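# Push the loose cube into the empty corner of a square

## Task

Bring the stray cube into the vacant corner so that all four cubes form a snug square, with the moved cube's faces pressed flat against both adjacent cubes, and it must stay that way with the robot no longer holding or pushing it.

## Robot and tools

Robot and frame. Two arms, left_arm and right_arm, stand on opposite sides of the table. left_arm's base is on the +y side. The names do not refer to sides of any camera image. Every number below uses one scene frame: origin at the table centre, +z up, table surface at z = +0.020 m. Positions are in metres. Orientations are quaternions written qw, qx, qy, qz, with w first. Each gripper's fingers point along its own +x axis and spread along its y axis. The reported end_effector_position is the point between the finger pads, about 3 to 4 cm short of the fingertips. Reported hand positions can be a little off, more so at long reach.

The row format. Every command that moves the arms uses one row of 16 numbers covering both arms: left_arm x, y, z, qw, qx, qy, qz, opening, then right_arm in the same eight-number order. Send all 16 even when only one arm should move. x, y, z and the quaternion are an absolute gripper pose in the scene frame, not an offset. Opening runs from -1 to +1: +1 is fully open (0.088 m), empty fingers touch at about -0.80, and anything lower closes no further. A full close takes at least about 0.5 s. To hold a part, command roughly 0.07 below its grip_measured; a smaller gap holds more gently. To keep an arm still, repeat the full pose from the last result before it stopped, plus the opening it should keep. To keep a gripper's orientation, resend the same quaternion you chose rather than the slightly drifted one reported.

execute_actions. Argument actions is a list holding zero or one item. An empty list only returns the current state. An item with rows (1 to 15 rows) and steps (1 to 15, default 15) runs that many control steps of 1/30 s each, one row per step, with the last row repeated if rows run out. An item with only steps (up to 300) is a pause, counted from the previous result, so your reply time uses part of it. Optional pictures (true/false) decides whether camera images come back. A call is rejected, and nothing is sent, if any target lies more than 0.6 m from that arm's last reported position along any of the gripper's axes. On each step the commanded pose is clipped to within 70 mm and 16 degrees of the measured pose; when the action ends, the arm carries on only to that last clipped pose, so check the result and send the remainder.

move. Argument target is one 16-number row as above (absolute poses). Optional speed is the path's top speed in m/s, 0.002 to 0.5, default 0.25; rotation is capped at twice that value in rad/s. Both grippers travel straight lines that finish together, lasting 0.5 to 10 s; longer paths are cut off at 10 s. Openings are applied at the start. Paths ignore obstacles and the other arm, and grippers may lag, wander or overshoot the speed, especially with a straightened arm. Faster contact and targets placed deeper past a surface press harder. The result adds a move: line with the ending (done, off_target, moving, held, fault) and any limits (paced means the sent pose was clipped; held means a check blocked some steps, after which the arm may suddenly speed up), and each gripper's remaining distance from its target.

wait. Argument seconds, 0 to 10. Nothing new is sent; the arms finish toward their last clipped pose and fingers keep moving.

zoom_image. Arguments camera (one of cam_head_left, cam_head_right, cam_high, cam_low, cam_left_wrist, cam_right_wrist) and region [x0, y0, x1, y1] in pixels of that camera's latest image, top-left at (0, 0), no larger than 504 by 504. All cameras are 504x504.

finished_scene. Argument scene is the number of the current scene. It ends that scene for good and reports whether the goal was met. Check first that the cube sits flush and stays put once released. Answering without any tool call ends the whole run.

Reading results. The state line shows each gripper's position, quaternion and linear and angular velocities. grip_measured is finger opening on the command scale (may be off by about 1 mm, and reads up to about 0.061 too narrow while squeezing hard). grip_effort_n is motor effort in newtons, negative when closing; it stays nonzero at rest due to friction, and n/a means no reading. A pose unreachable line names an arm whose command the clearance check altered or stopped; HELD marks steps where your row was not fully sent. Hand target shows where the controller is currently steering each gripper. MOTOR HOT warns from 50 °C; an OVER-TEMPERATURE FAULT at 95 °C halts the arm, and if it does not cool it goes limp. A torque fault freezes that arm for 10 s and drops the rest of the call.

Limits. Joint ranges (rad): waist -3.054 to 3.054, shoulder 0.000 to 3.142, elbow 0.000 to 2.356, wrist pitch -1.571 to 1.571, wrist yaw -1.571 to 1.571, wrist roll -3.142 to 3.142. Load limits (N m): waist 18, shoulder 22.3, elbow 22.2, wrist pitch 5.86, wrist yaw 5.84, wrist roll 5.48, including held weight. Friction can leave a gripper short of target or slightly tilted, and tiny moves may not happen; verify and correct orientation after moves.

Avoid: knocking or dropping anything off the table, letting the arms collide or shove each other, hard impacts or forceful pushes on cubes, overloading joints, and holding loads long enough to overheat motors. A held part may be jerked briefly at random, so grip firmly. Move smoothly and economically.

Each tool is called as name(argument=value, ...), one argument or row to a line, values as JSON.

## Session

execute_actions(
  actions=[],
)

Scene clock: 0.00 s of 5100.00 s.
left_arm: end_effector_position=(-0.0372, +0.1867, +0.4211) grip_measured=+0.846 grip_effort_n=n/a end_effector_quat_wxyz=(+0.646, -0.016, -0.019, -0.763) end_effector_velocity=(+0.000, +0.000, -0.003) end_effector_angular_velocity=(+0.018, +0.005, +0.005) | right_arm: end_effector_position=(+0.2131, -0.4318, +0.3607) grip_measured=+0.851 grip_effort_n=n/a end_effector_quat_wxyz=(+0.972, +0.149, +0.104, +0.152) end_effector_velocity=(-0.002, +0.004, +0.001) end_effector_angular_velocity=(-0.016, -0.014, +0.028)
Joint positions: left_arm=[0.003 0.842 0.649 0.241 0.001 0.008 0.08 ] | right_arm=[-1.114  1.233  0.888  0.187 -0.135  0.31   0.081]
Joint velocities: left_arm=[-0.002 -0.002  0.002 -0.022 -0.007 -0.007 -0.   ] | right_arm=[ 0.002 -0.002 -0.002  0.007 -0.022 -0.022 -0.   ]
Heat: left arm: hottest wrist pitch 25 °C (+0.0 °C/min); right arm: hottest shoulder 26 °C (+0.0 °C/min).
Hand target (left_arm): -0.037, +0.187, +0.421; +0.646, -0.016, -0.019, -0.763
Hand target (right_arm): +0.213, -0.432, +0.361; +0.972, +0.149, +0.104, +0.152

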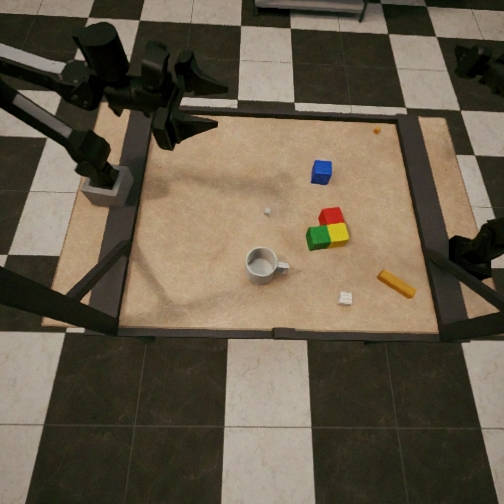

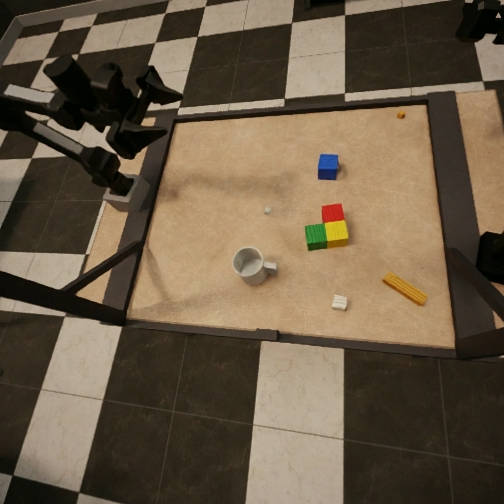

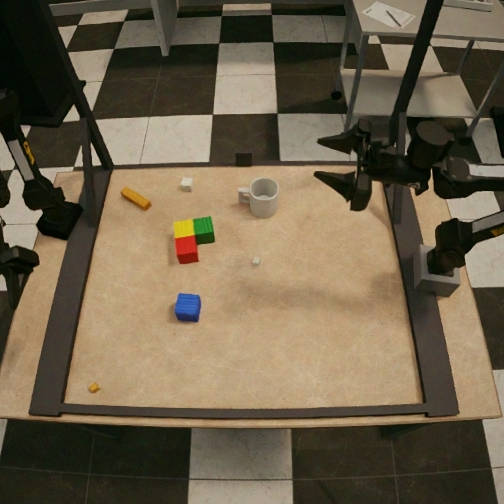

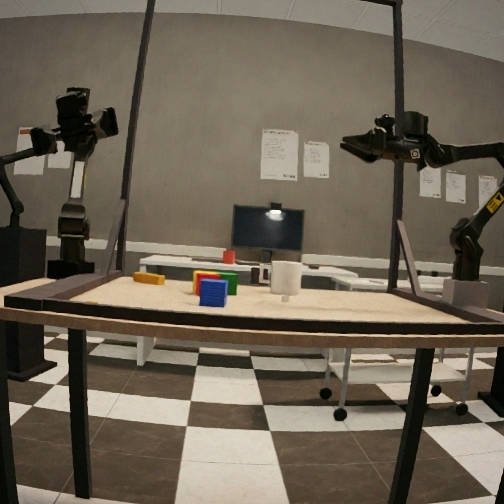

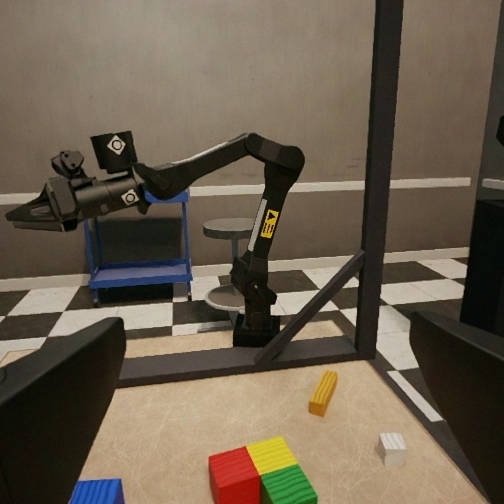

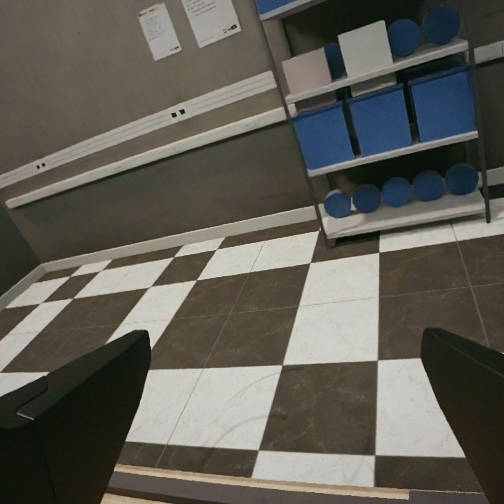

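zoom_image(
  camera="cam_high",
  region=[120, 190, 260, 330],
)

Region (120, 190, 260, 330) of cam_high's 504x504 image, scaled by 3.600, with more detail than that image has.

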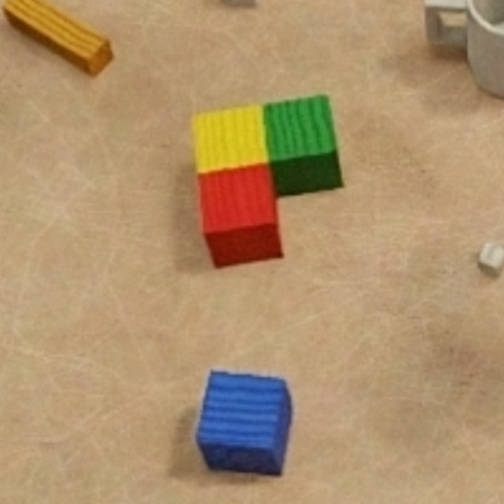

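move(
  target=[-0.0372,0.1867,0.4211,0.646,-0.016,-0.019,-0.763,1, 0.12,-0.22,0.22,0.5,-0.5,0.5,0.5,1],
  speed=0.45,
)

move(
  target=[-0.0372,0.1867,0.4211,0.646,-0.016,-0.019,-0.763,1, 0.10,-0.126,0.14,0.043,-0.706,0.043,0.706,1],
  speed=0.45,
)

Scene clock: 35.70 s of 5100.00 s.
left_arm: end_effector_position=(-0.0372, +0.1867, +0.4211) grip_measured=+1.000 grip_effort_n=15.6 end_effector_quat_wxyz=(+0.646, -0.016, -0.019, -0.763) end_effector_velocity=(-0.002, +0.001, +0.003) end_effector_angular_velocity=(-0.011, +0.009, -0.010) | right_arm: end_effector_position=(+0.1175, -0.2223, +0.2265) grip_measured=+1.000 grip_effort_n=17.4 end_effector_quat_wxyz=(+0.505, -0.496, +0.501, +0.498) end_effector_velocity=(-0.001, -0.001, -0.004) end_effector_angular_velocity=(-0.007, +0.017, +0.020)
Joint positions: left_arm=[0.003 0.842 0.649 0.241 0.001 0.008 0.088] | right_arm=[-0.498  2.207  2.207 -1.565 -0.003 -0.744  0.088]
Joint velocities: left_arm=[-0.002 -0.002  0.002  0.007  0.007 -0.007  0.   ] | right_arm=[-0.002  0.007 -0.002 -0.007 -0.007 -0.022  0.   ]
Heat: left arm: hottest elbow 29 °C (+6.7 °C/min); right arm: hottest wrist pitch 27 °C (+1.7 °C/min).
Hand target (left_arm): -0.037, +0.187, +0.421; +0.646, -0.016, -0.019, -0.763
Hand target (right_arm): +0.119, -0.222, +0.223; +0.501, -0.498, +0.503, +0.497
Off the commanded pose (left_arm): 0.000 m, 0 deg.
Off the commanded pose (right_arm): 0.007 m, 1 deg.
After step 90, 29.80 s passed at rest.
move: done

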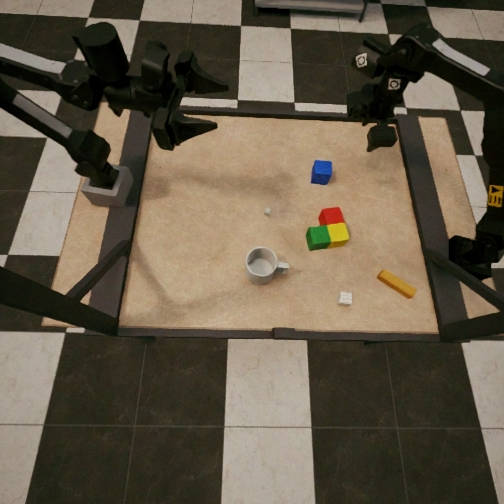

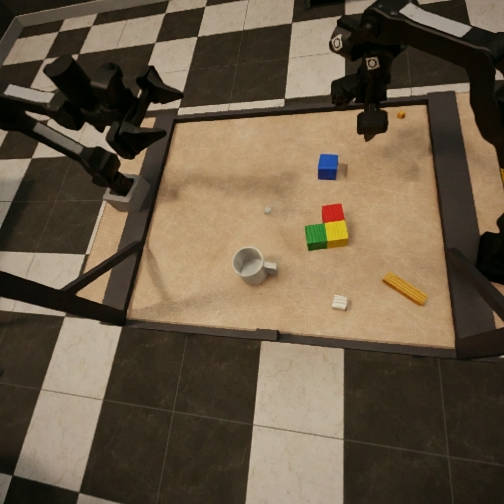

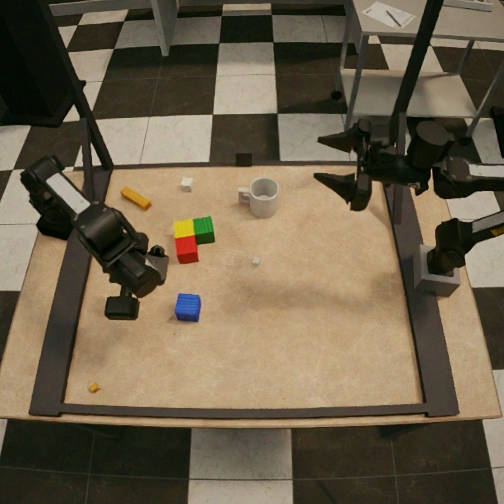

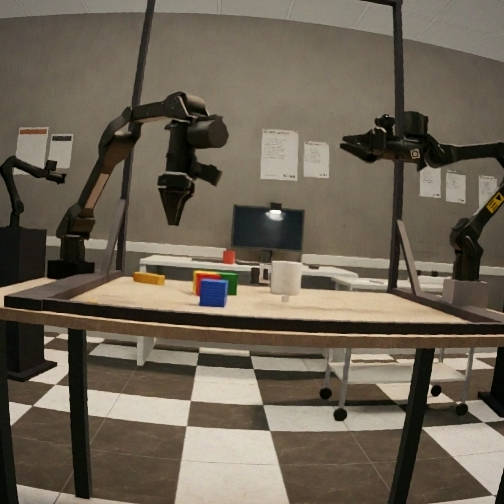

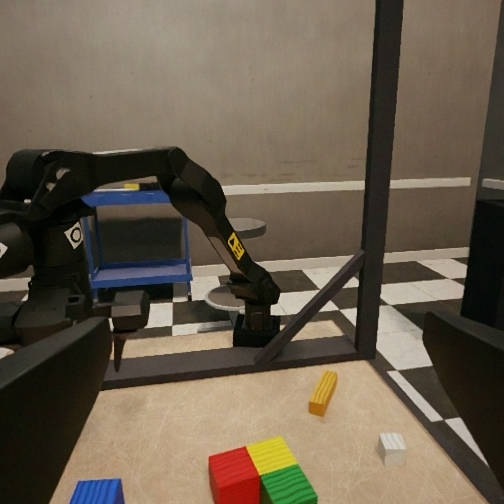

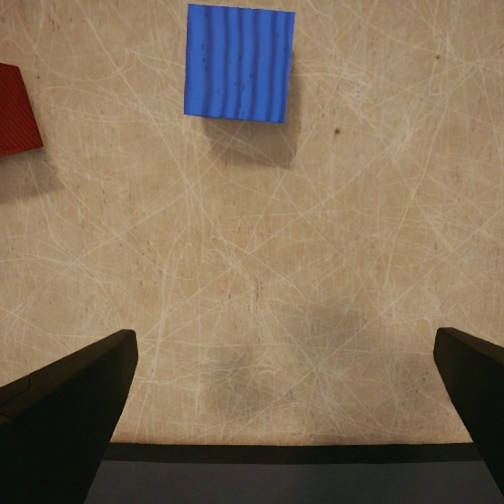

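Scene clock: 37.87 s of 5100.00 s.
left_arm: end_effector_position=(-0.0372, +0.1867, +0.4211) grip_measured=+1.000 grip_effort_n=15.6 end_effector_quat_wxyz=(+0.646, -0.016, -0.019, -0.763) end_effector_velocity=(+0.000, +0.000, -0.002) end_effector_angular_velocity=(+0.008, +0.006, +0.005) | right_arm: end_effector_position=(+0.0988, -0.1283, +0.1443) grip_measured=+1.000 grip_effort_n=17.0 end_effector_quat_wxyz=(-0.055, +0.710, -0.035, -0.701) end_effector_velocity=(-0.000, -0.001, +0.004) end_effector_angular_velocity=(+0.006, +0.005, +0.005)
Joint positions: left_arm=[0.003 0.842 0.649 0.241 0.001 0.008 0.088] | right_arm=[-0.337  2.475  2.342 -1.407 -0.003 -2.037  0.088]
Joint velocities: left_arm=[-0.002 -0.002 -0.002 -0.007 -0.007 -0.007  0.   ] | right_arm=[-0.002 -0.007  0.002 -0.007 -0.007 -0.007  0.   ]
Heat: left arm: hottest elbow 29 °C (+6.3 °C/min); right arm: hottest shoulder 27 °C (+1.6 °C/min).
Hand target (left_arm): -0.037, +0.187, +0.421; +0.646, -0.016, -0.019, -0.763
Hand target (right_arm): +0.100, -0.127, +0.140; -0.052, +0.711, -0.034, -0.700
Off the commanded pose (left_arm): 0.000 m, 0 deg.
Off the commanded pose (right_arm): 0.005 m, 2 deg.
joint sent to its limit (right arm) — the command would take joint 3 (elbow) past its upper limit, so that joint was sent only as far as its limit.
move: done

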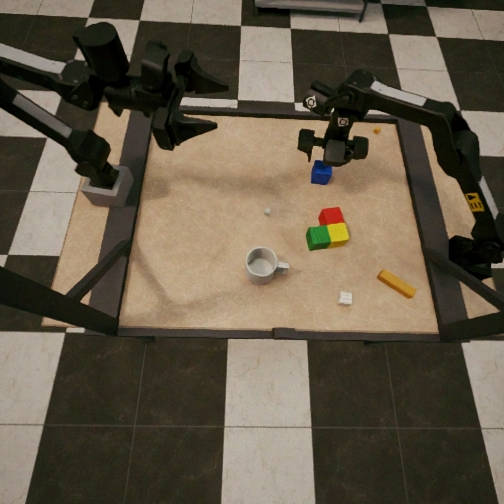

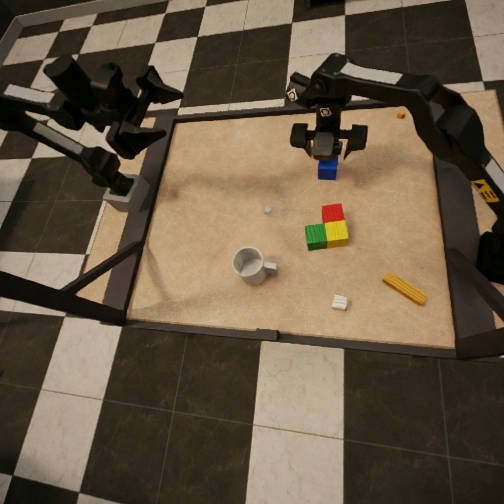

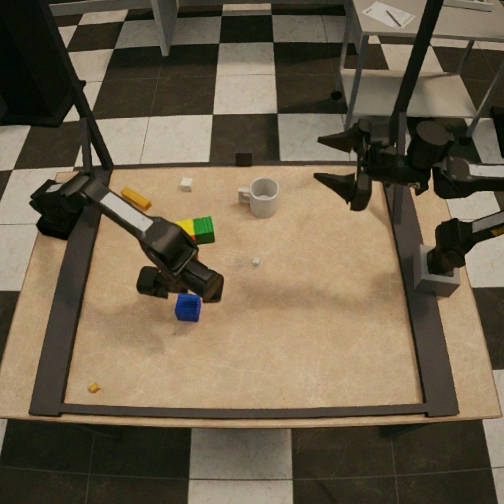

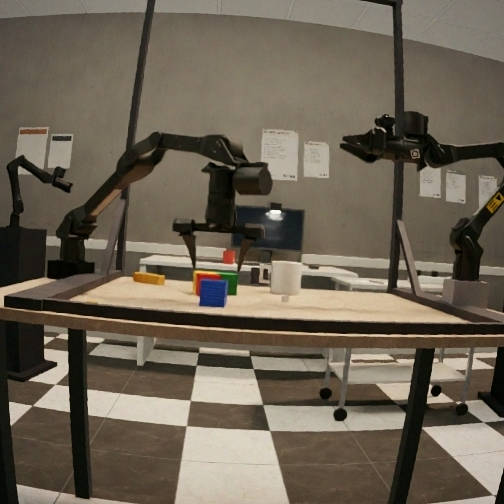

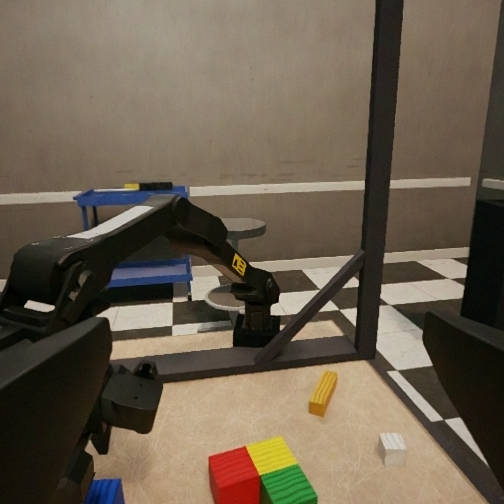

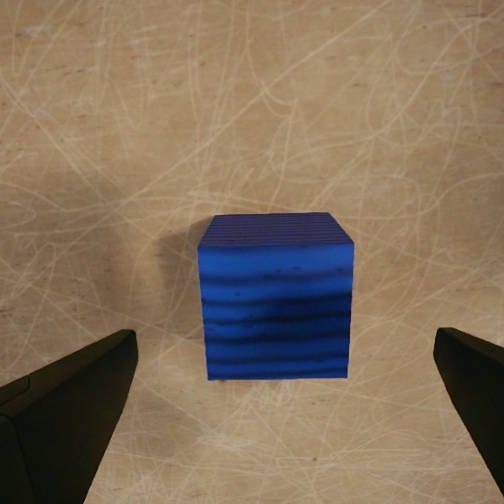

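move(
  target=[-0.0372,0.1867,0.4211,0.646,-0.016,-0.019,-0.763,1, 0.10,-0.128,0.082,0.031,-0.706,0.031,0.706,1],
  speed=0.1,
)

Scene clock: 46.70 s of 5100.00 s.
left_arm: end_effector_position=(-0.0372, +0.1867, +0.4211) grip_measured=+1.000 grip_effort_n=15.6 end_effector_quat_wxyz=(+0.646, -0.016, -0.019, -0.763) end_effector_velocity=(+0.000, +0.000, -0.002) end_effector_angular_velocity=(+0.008, +0.006, +0.005) | right_arm: end_effector_position=(+0.1001, -0.1264, +0.0888) grip_measured=+1.000 grip_effort_n=17.0 end_effector_quat_wxyz=(-0.037, +0.708, -0.028, -0.705) end_effector_velocity=(+0.001, -0.003, +0.000) end_effector_angular_velocity=(-0.010, -0.002, -0.025)
Joint positions: left_arm=[0.003 0.842 0.649 0.241 0.001 0.008 0.088] | right_arm=[-0.337  2.509  2.185 -1.233 -0.003 -2.073  0.088]
Joint velocities: left_arm=[-0.002 -0.002 -0.002 -0.007 -0.007 -0.007  0.   ] | right_arm=[-0.002 -0.002 -0.002 -0.007  0.007  0.022  0.   ]
Heat: left arm: hottest elbow 30 °C (+6.4 °C/min); right arm: hottest shoulder 29 °C (+3.9 °C/min).
Hand target (left_arm): -0.037, +0.187, +0.421; +0.646, -0.016, -0.019, -0.763
Hand target (right_arm): +0.100, -0.128, +0.082; -0.031, +0.707, -0.031, -0.706
Off the commanded pose (left_arm): 0.000 m, 0 deg.
Off the commanded pose (right_arm): 0.007 m, 1 deg.
After step 90, 4.83 s passed at rest.
move: done

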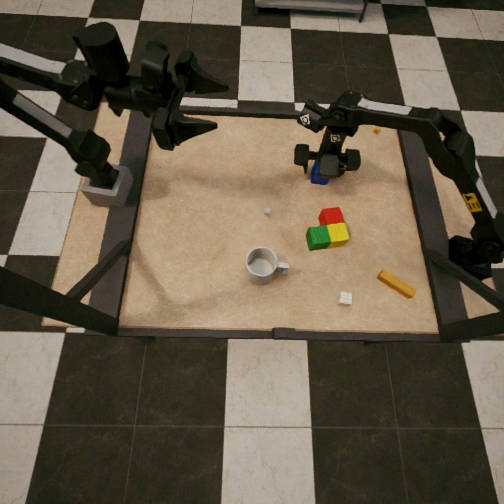

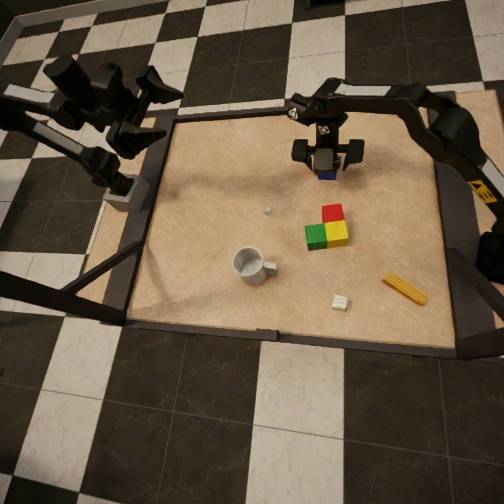

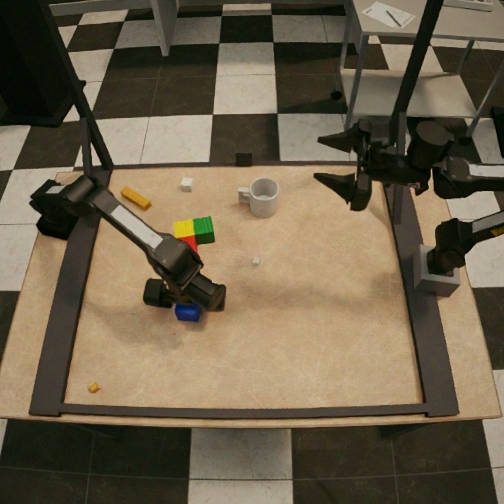

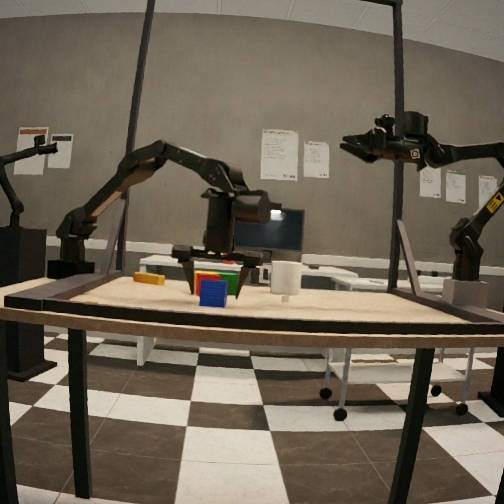

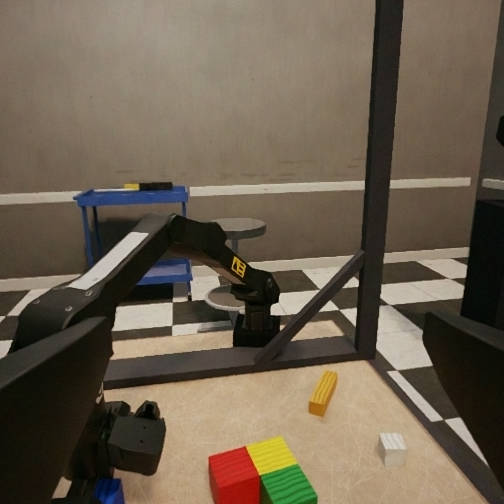

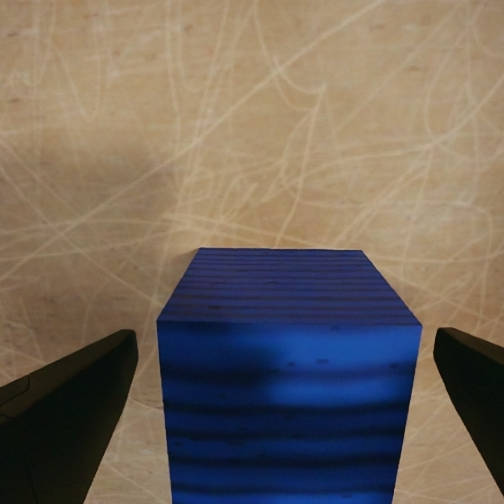

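move(
  target=[-0.0372,0.1867,0.4211,0.646,-0.016,-0.019,-0.763,1, 0.10,-0.128,0.082,0.031,-0.706,0.031,0.706,0.12],
  speed=0.1,
)

move(
  target=[-0.0372,0.1867,0.4211,0.646,-0.016,-0.019,-0.763,1, 0.09,-0.124,0.11,0.031,-0.706,0.031,0.706,0.12],
  speed=0.1,
)

move(
  target=[-0.0372,0.1867,0.4211,0.646,-0.016,-0.019,-0.763,1, -0.02,-0.077,0.095,-0.062,-0.704,-0.062,0.704,0.12],
  speed=0.15,
)

Scene clock: 55.20 s of 5100.00 s.
left_arm: end_effector_position=(-0.0372, +0.1867, +0.4211) grip_measured=+1.000 grip_effort_n=15.6 end_effector_quat_wxyz=(+0.646, -0.016, -0.019, -0.763) end_effector_velocity=(+0.003, +0.000, +0.001) end_effector_angular_velocity=(-0.006, +0.009, +0.019) | right_arm: end_effector_position=(+0.1002, -0.1262, +0.0888) grip_measured=+0.220 grip_effort_n=-83.5 end_effector_quat_wxyz=(-0.037, +0.708, -0.028, -0.704) end_effector_velocity=(-0.003, -0.000, +0.000) end_effector_angular_velocity=(-0.002, +0.010, +0.010)
Joint positions: left_arm=[0.003 0.842 0.649 0.241 0.001 0.008 0.088] | right_arm=[-0.337  2.509  2.185 -1.232 -0.003 -2.073  0.05 ]
Joint velocities: left_arm=[-0.002 -0.002 -0.002  0.007 -0.022 -0.007  0.   ] | right_arm=[ 0.002 -0.002 -0.002 -0.007 -0.007 -0.007 -0.   ]
Heat: left arm: hottest elbow 30 °C (+5.4 °C/min); right arm: hottest shoulder 30 °C (+4.3 °C/min).
Hand target (left_arm): -0.037, +0.187, +0.421; +0.646, -0.016, -0.019, -0.763
Hand target (right_arm): +0.100, -0.128, +0.082; -0.031, +0.706, -0.031, -0.706
Off the commanded pose (left_arm): 0.000 m, 0 deg.
Off the commanded pose (right_arm): 0.007 m, 1 deg.
After step 90, 4.80 s passed at rest.
move: done

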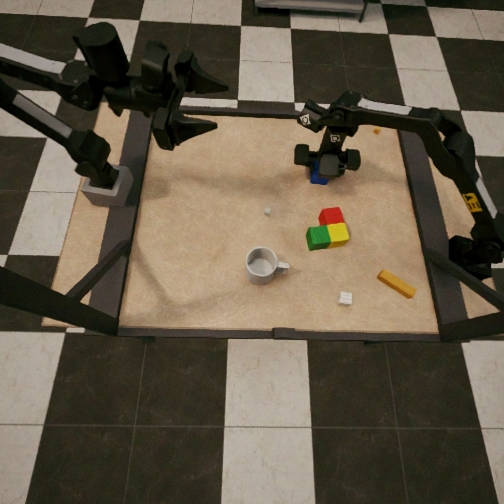

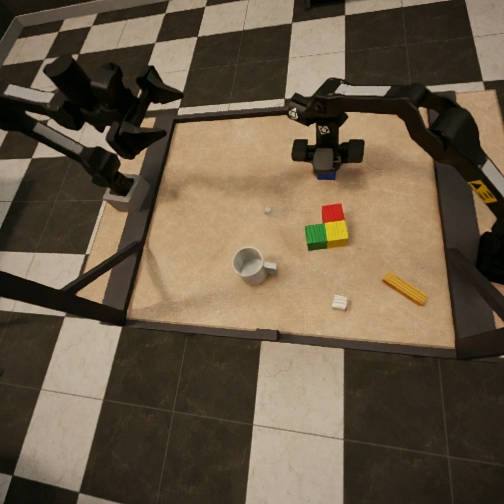

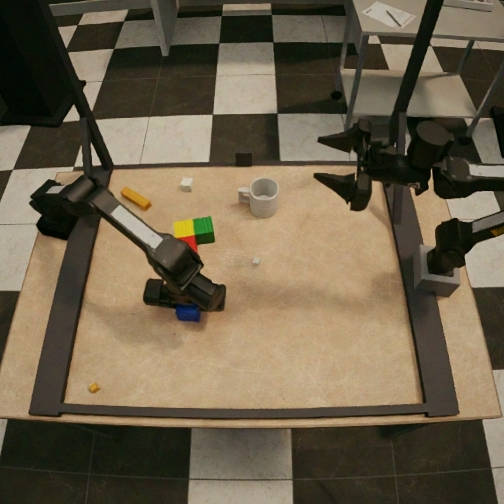

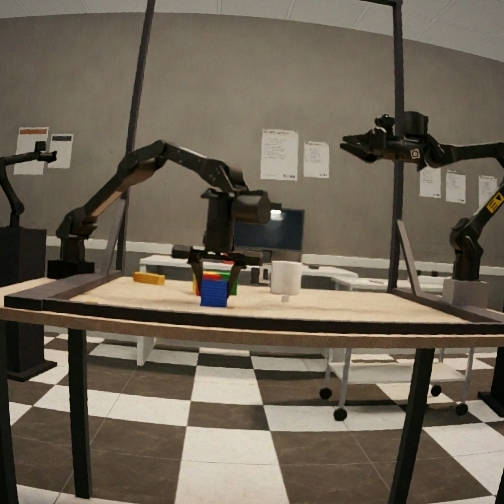

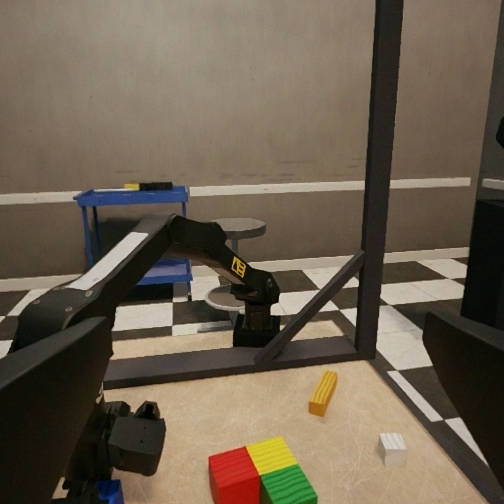

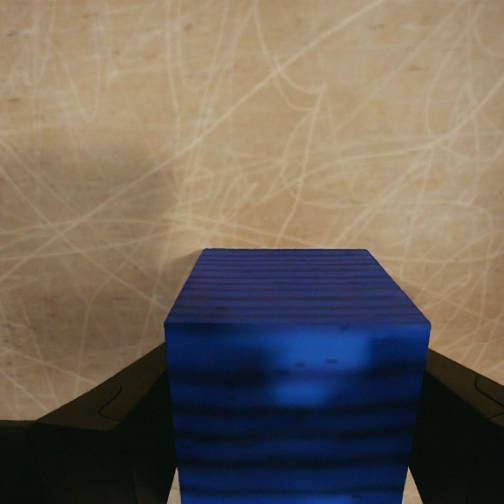

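Scene clock: 55.97 s of 5100.00 s.
left_arm: end_effector_position=(-0.0372, +0.1867, +0.4211) grip_measured=+1.000 grip_effort_n=15.6 end_effector_quat_wxyz=(+0.646, -0.016, -0.019, -0.763) end_effector_velocity=(+0.002, +0.000, -0.002) end_effector_angular_velocity=(+0.006, -0.008, +0.010) | right_arm: end_effector_position=(+0.0885, -0.1266, +0.1020) grip_measured=+0.220 grip_effort_n=-83.5 end_effector_quat_wxyz=(-0.024, +0.702, -0.035, -0.711) end_effector_velocity=(-0.002, +0.000, +0.002) end_effector_angular_velocity=(+0.010, +0.020, +0.004)
Joint positions: left_arm=[0.003 0.842 0.649 0.241 0.001 0.008 0.088] | right_arm=[-0.317  2.509  2.238 -1.319 -0.003 -2.061  0.05 ]
Joint velocities: left_arm=[ 0.002 -0.002 -0.002 -0.007 -0.007  0.007  0.   ] | right_arm=[-0.002 -0.002  0.002 -0.007 -0.022 -0.007 -0.   ]
Heat: left arm: hottest elbow 30 °C (+5.4 °C/min); right arm: hottest shoulder 30 °C (+4.3 °C/min).
Hand target (left_arm): -0.037, +0.187, +0.421; +0.646, -0.016, -0.019, -0.763
Hand target (right_arm): +0.090, -0.124, +0.110; -0.031, +0.706, -0.031, -0.706
Off the commanded pose (left_arm): 0.000 m, 0 deg.
Off the commanded pose (right_arm): 0.009 m, 1 deg.
move: off_target (right_arm)

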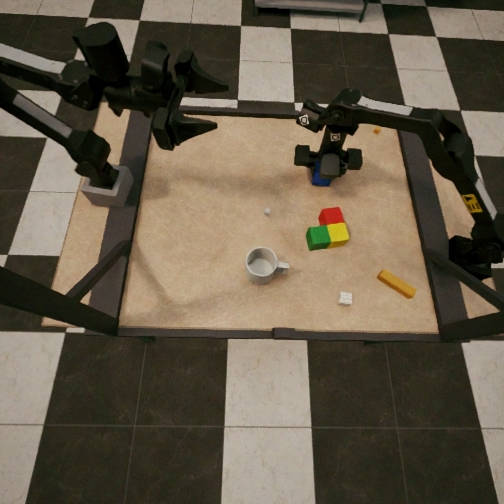

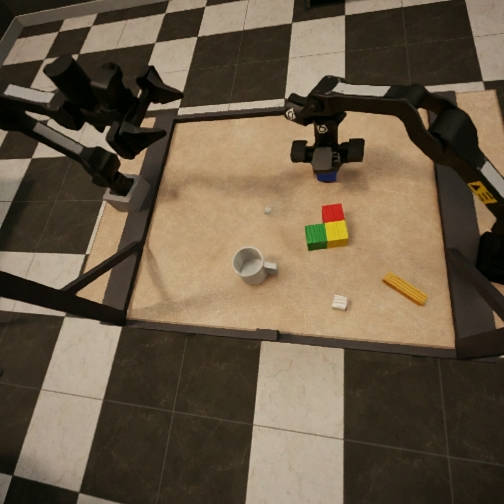

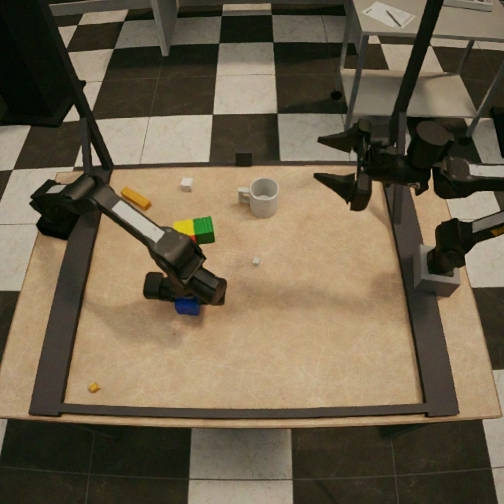

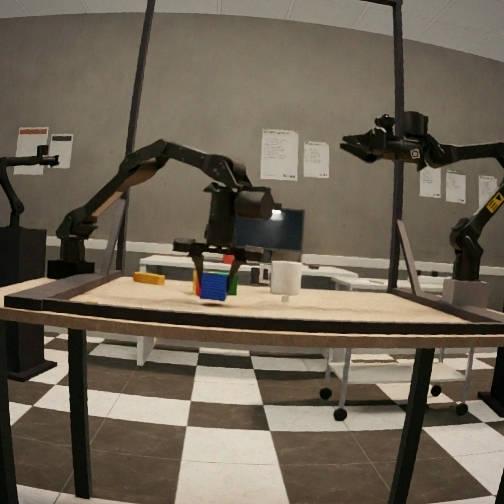

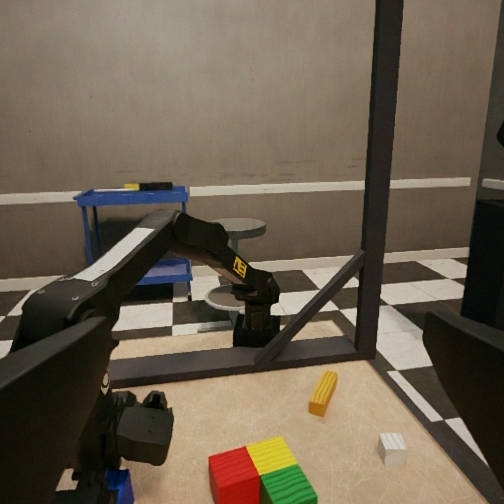

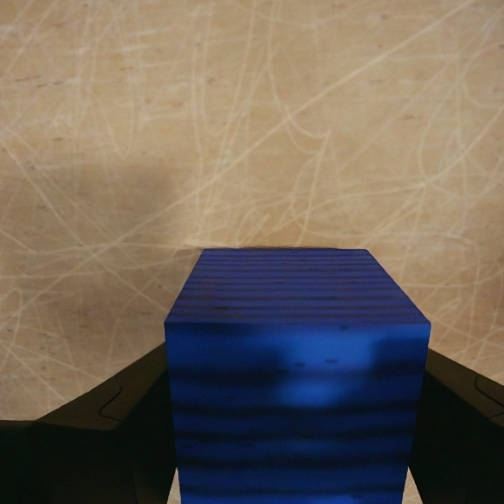

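Scene clock: 57.23 s of 5100.00 s.
left_arm: end_effector_position=(-0.0372, +0.1867, +0.4211) grip_measured=+1.000 grip_effort_n=15.6 end_effector_quat_wxyz=(+0.646, -0.016, -0.019, -0.763) end_effector_velocity=(+0.002, -0.000, -0.004) end_effector_angular_velocity=(+0.013, +0.006, +0.009) | right_arm: end_effector_position=(-0.0208, -0.0785, +0.0887) grip_measured=+0.220 grip_effort_n=-83.5 end_effector_quat_wxyz=(+0.067, +0.703, +0.055, -0.706) end_effector_velocity=(+0.000, -0.000, -0.001) end_effector_angular_velocity=(+0.005, +0.006, +0.005)
Joint positions: left_arm=[0.003 0.842 0.649 0.241 0.001 0.008 0.088] | right_arm=[-0.065  2.487  2.143 -1.244  0.004 -2.067  0.05 ]
Joint velocities: left_arm=[ 0.002 -0.002 -0.007 -0.007 -0.007 -0.007  0.   ] | right_arm=[-0.002 -0.002 -0.007  0.007 -0.007 -0.007 -0.   ]
Heat: left arm: hottest elbow 30 °C (+5.2 °C/min); right arm: hottest shoulder 31 °C (+5.2 °C/min).
Hand target (left_arm): -0.037, +0.187, +0.421; +0.646, -0.016, -0.019, -0.763
Hand target (right_arm): -0.020, -0.078, +0.095; +0.063, +0.704, +0.061, -0.704
Off the commanded pose (left_arm): 0.000 m, 0 deg.
Off the commanded pose (right_arm): 0.007 m, 1 deg.
move: done

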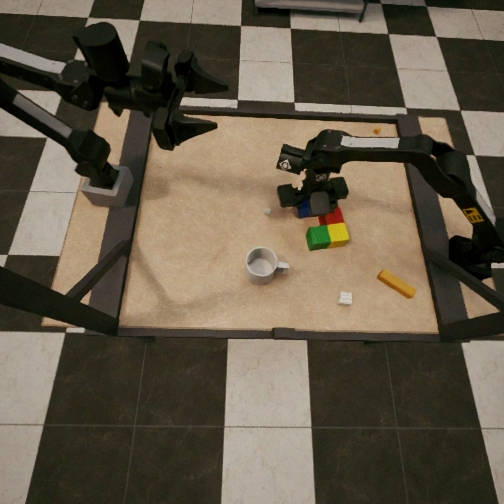

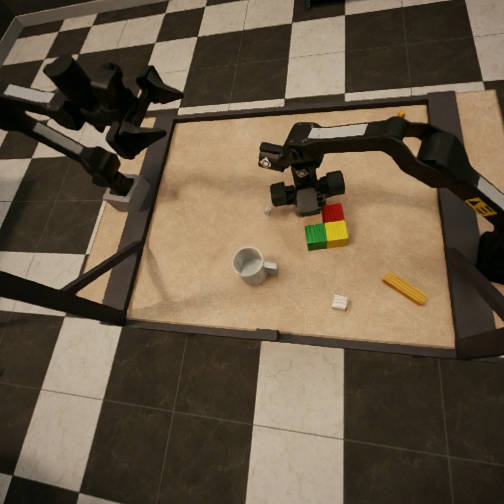

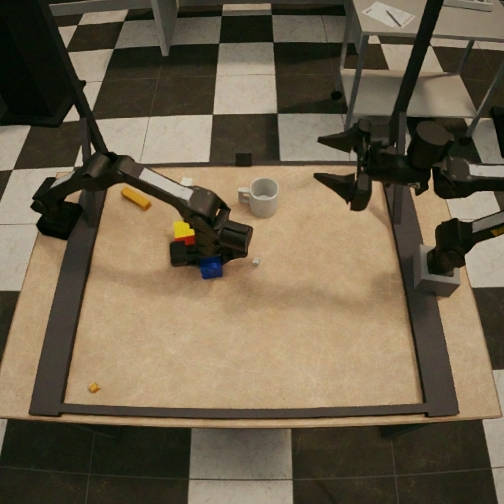

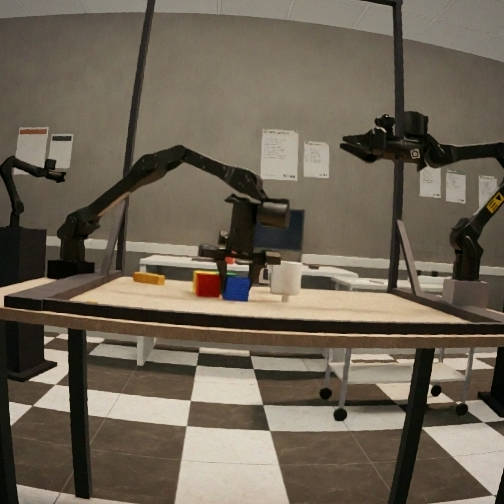

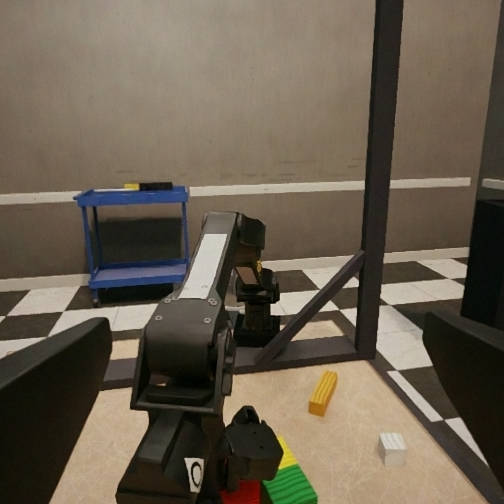

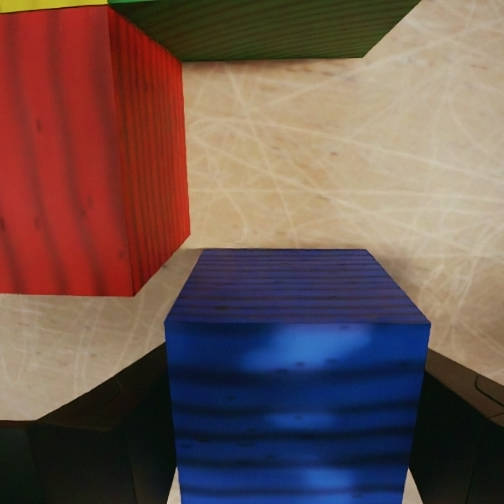

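move(
  target=[-0.0372,0.1867,0.4211,0.646,-0.016,-0.019,-0.763,1, -0.02,-0.078,0.081,-0.068,-0.704,-0.068,0.704,0.12],
  speed=0.02,
)

Scene clock: 65.27 s of 5100.00 s.
left_arm: end_effector_position=(-0.0372, +0.1867, +0.4211) grip_measured=+1.000 grip_effort_n=15.1 end_effector_quat_wxyz=(+0.646, -0.016, -0.019, -0.763) end_effector_velocity=(+0.003, -0.000, -0.002) end_effector_angular_velocity=(+0.009, +0.007, +0.019) | right_arm: end_effector_position=(-0.0197, -0.0763, +0.0854) grip_measured=+0.220 grip_effort_n=-83.5 end_effector_quat_wxyz=(+0.065, +0.706, +0.069, -0.702) end_effector_velocity=(-0.002, +0.001, -0.001) end_effector_angular_velocity=(+0.005, +0.006, -0.005)
Joint positions: left_arm=[0.003 0.842 0.649 0.241 0.001 0.008 0.088] | right_arm=[-0.066  2.475  2.108 -1.198  0.002 -2.084  0.05 ]
Joint velocities: left_arm=[-0.002 -0.002 -0.002 -0.007 -0.022 -0.007  0.   ] | right_arm=[ 0.002 -0.002 -0.007  0.007 -0.007  0.007  0.   ]
Heat: left arm: hottest elbow 31 °C (+6.1 °C/min); right arm: hottest shoulder 33 °C (+7.1 °C/min).
Hand target (left_arm): -0.037, +0.187, +0.421; +0.646, -0.016, -0.019, -0.763
Hand target (right_arm): -0.020, -0.078, +0.081; +0.068, +0.704, +0.068, -0.704
Off the commanded pose (left_arm): 0.000 m, 0 deg.
Off the commanded pose (right_arm): 0.005 m, 0 deg.
After step 90, 4.17 s passed at rest.
move: done

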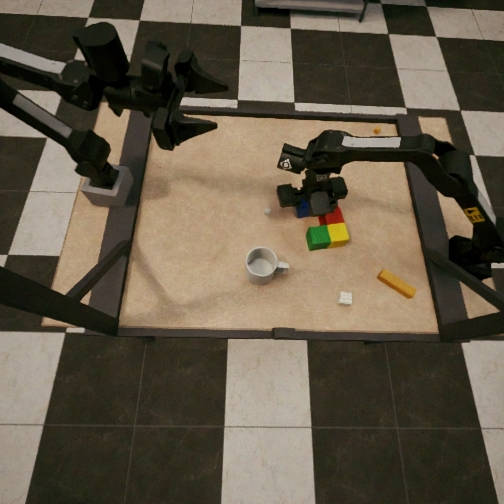

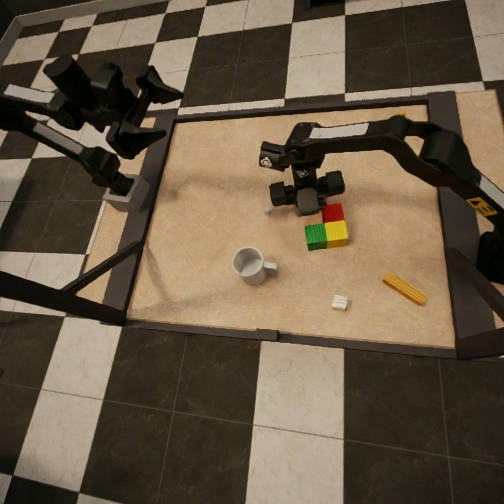

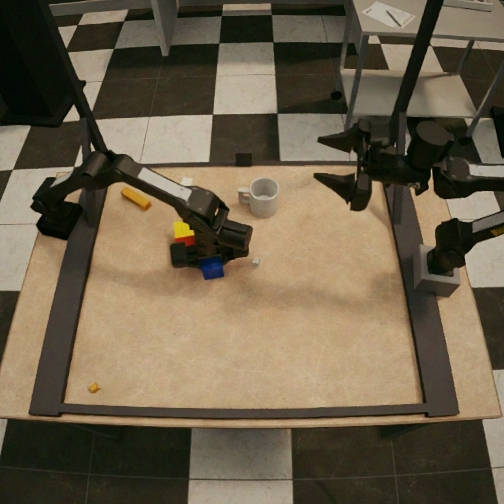

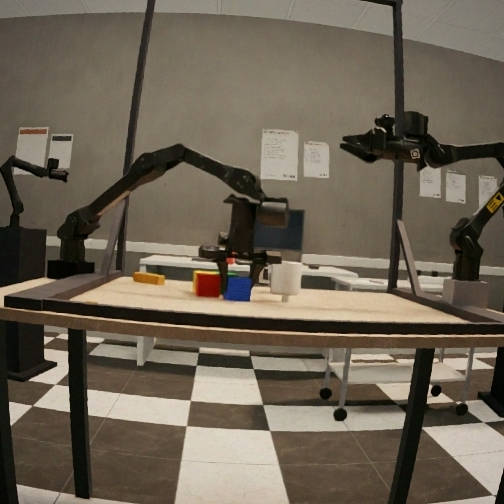

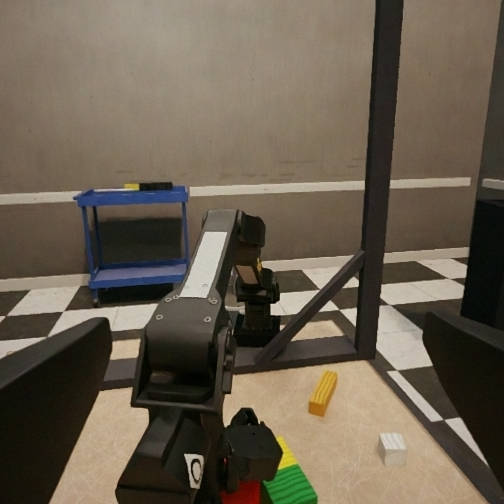

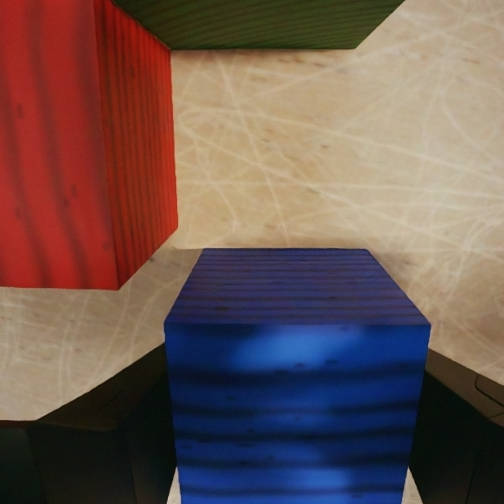

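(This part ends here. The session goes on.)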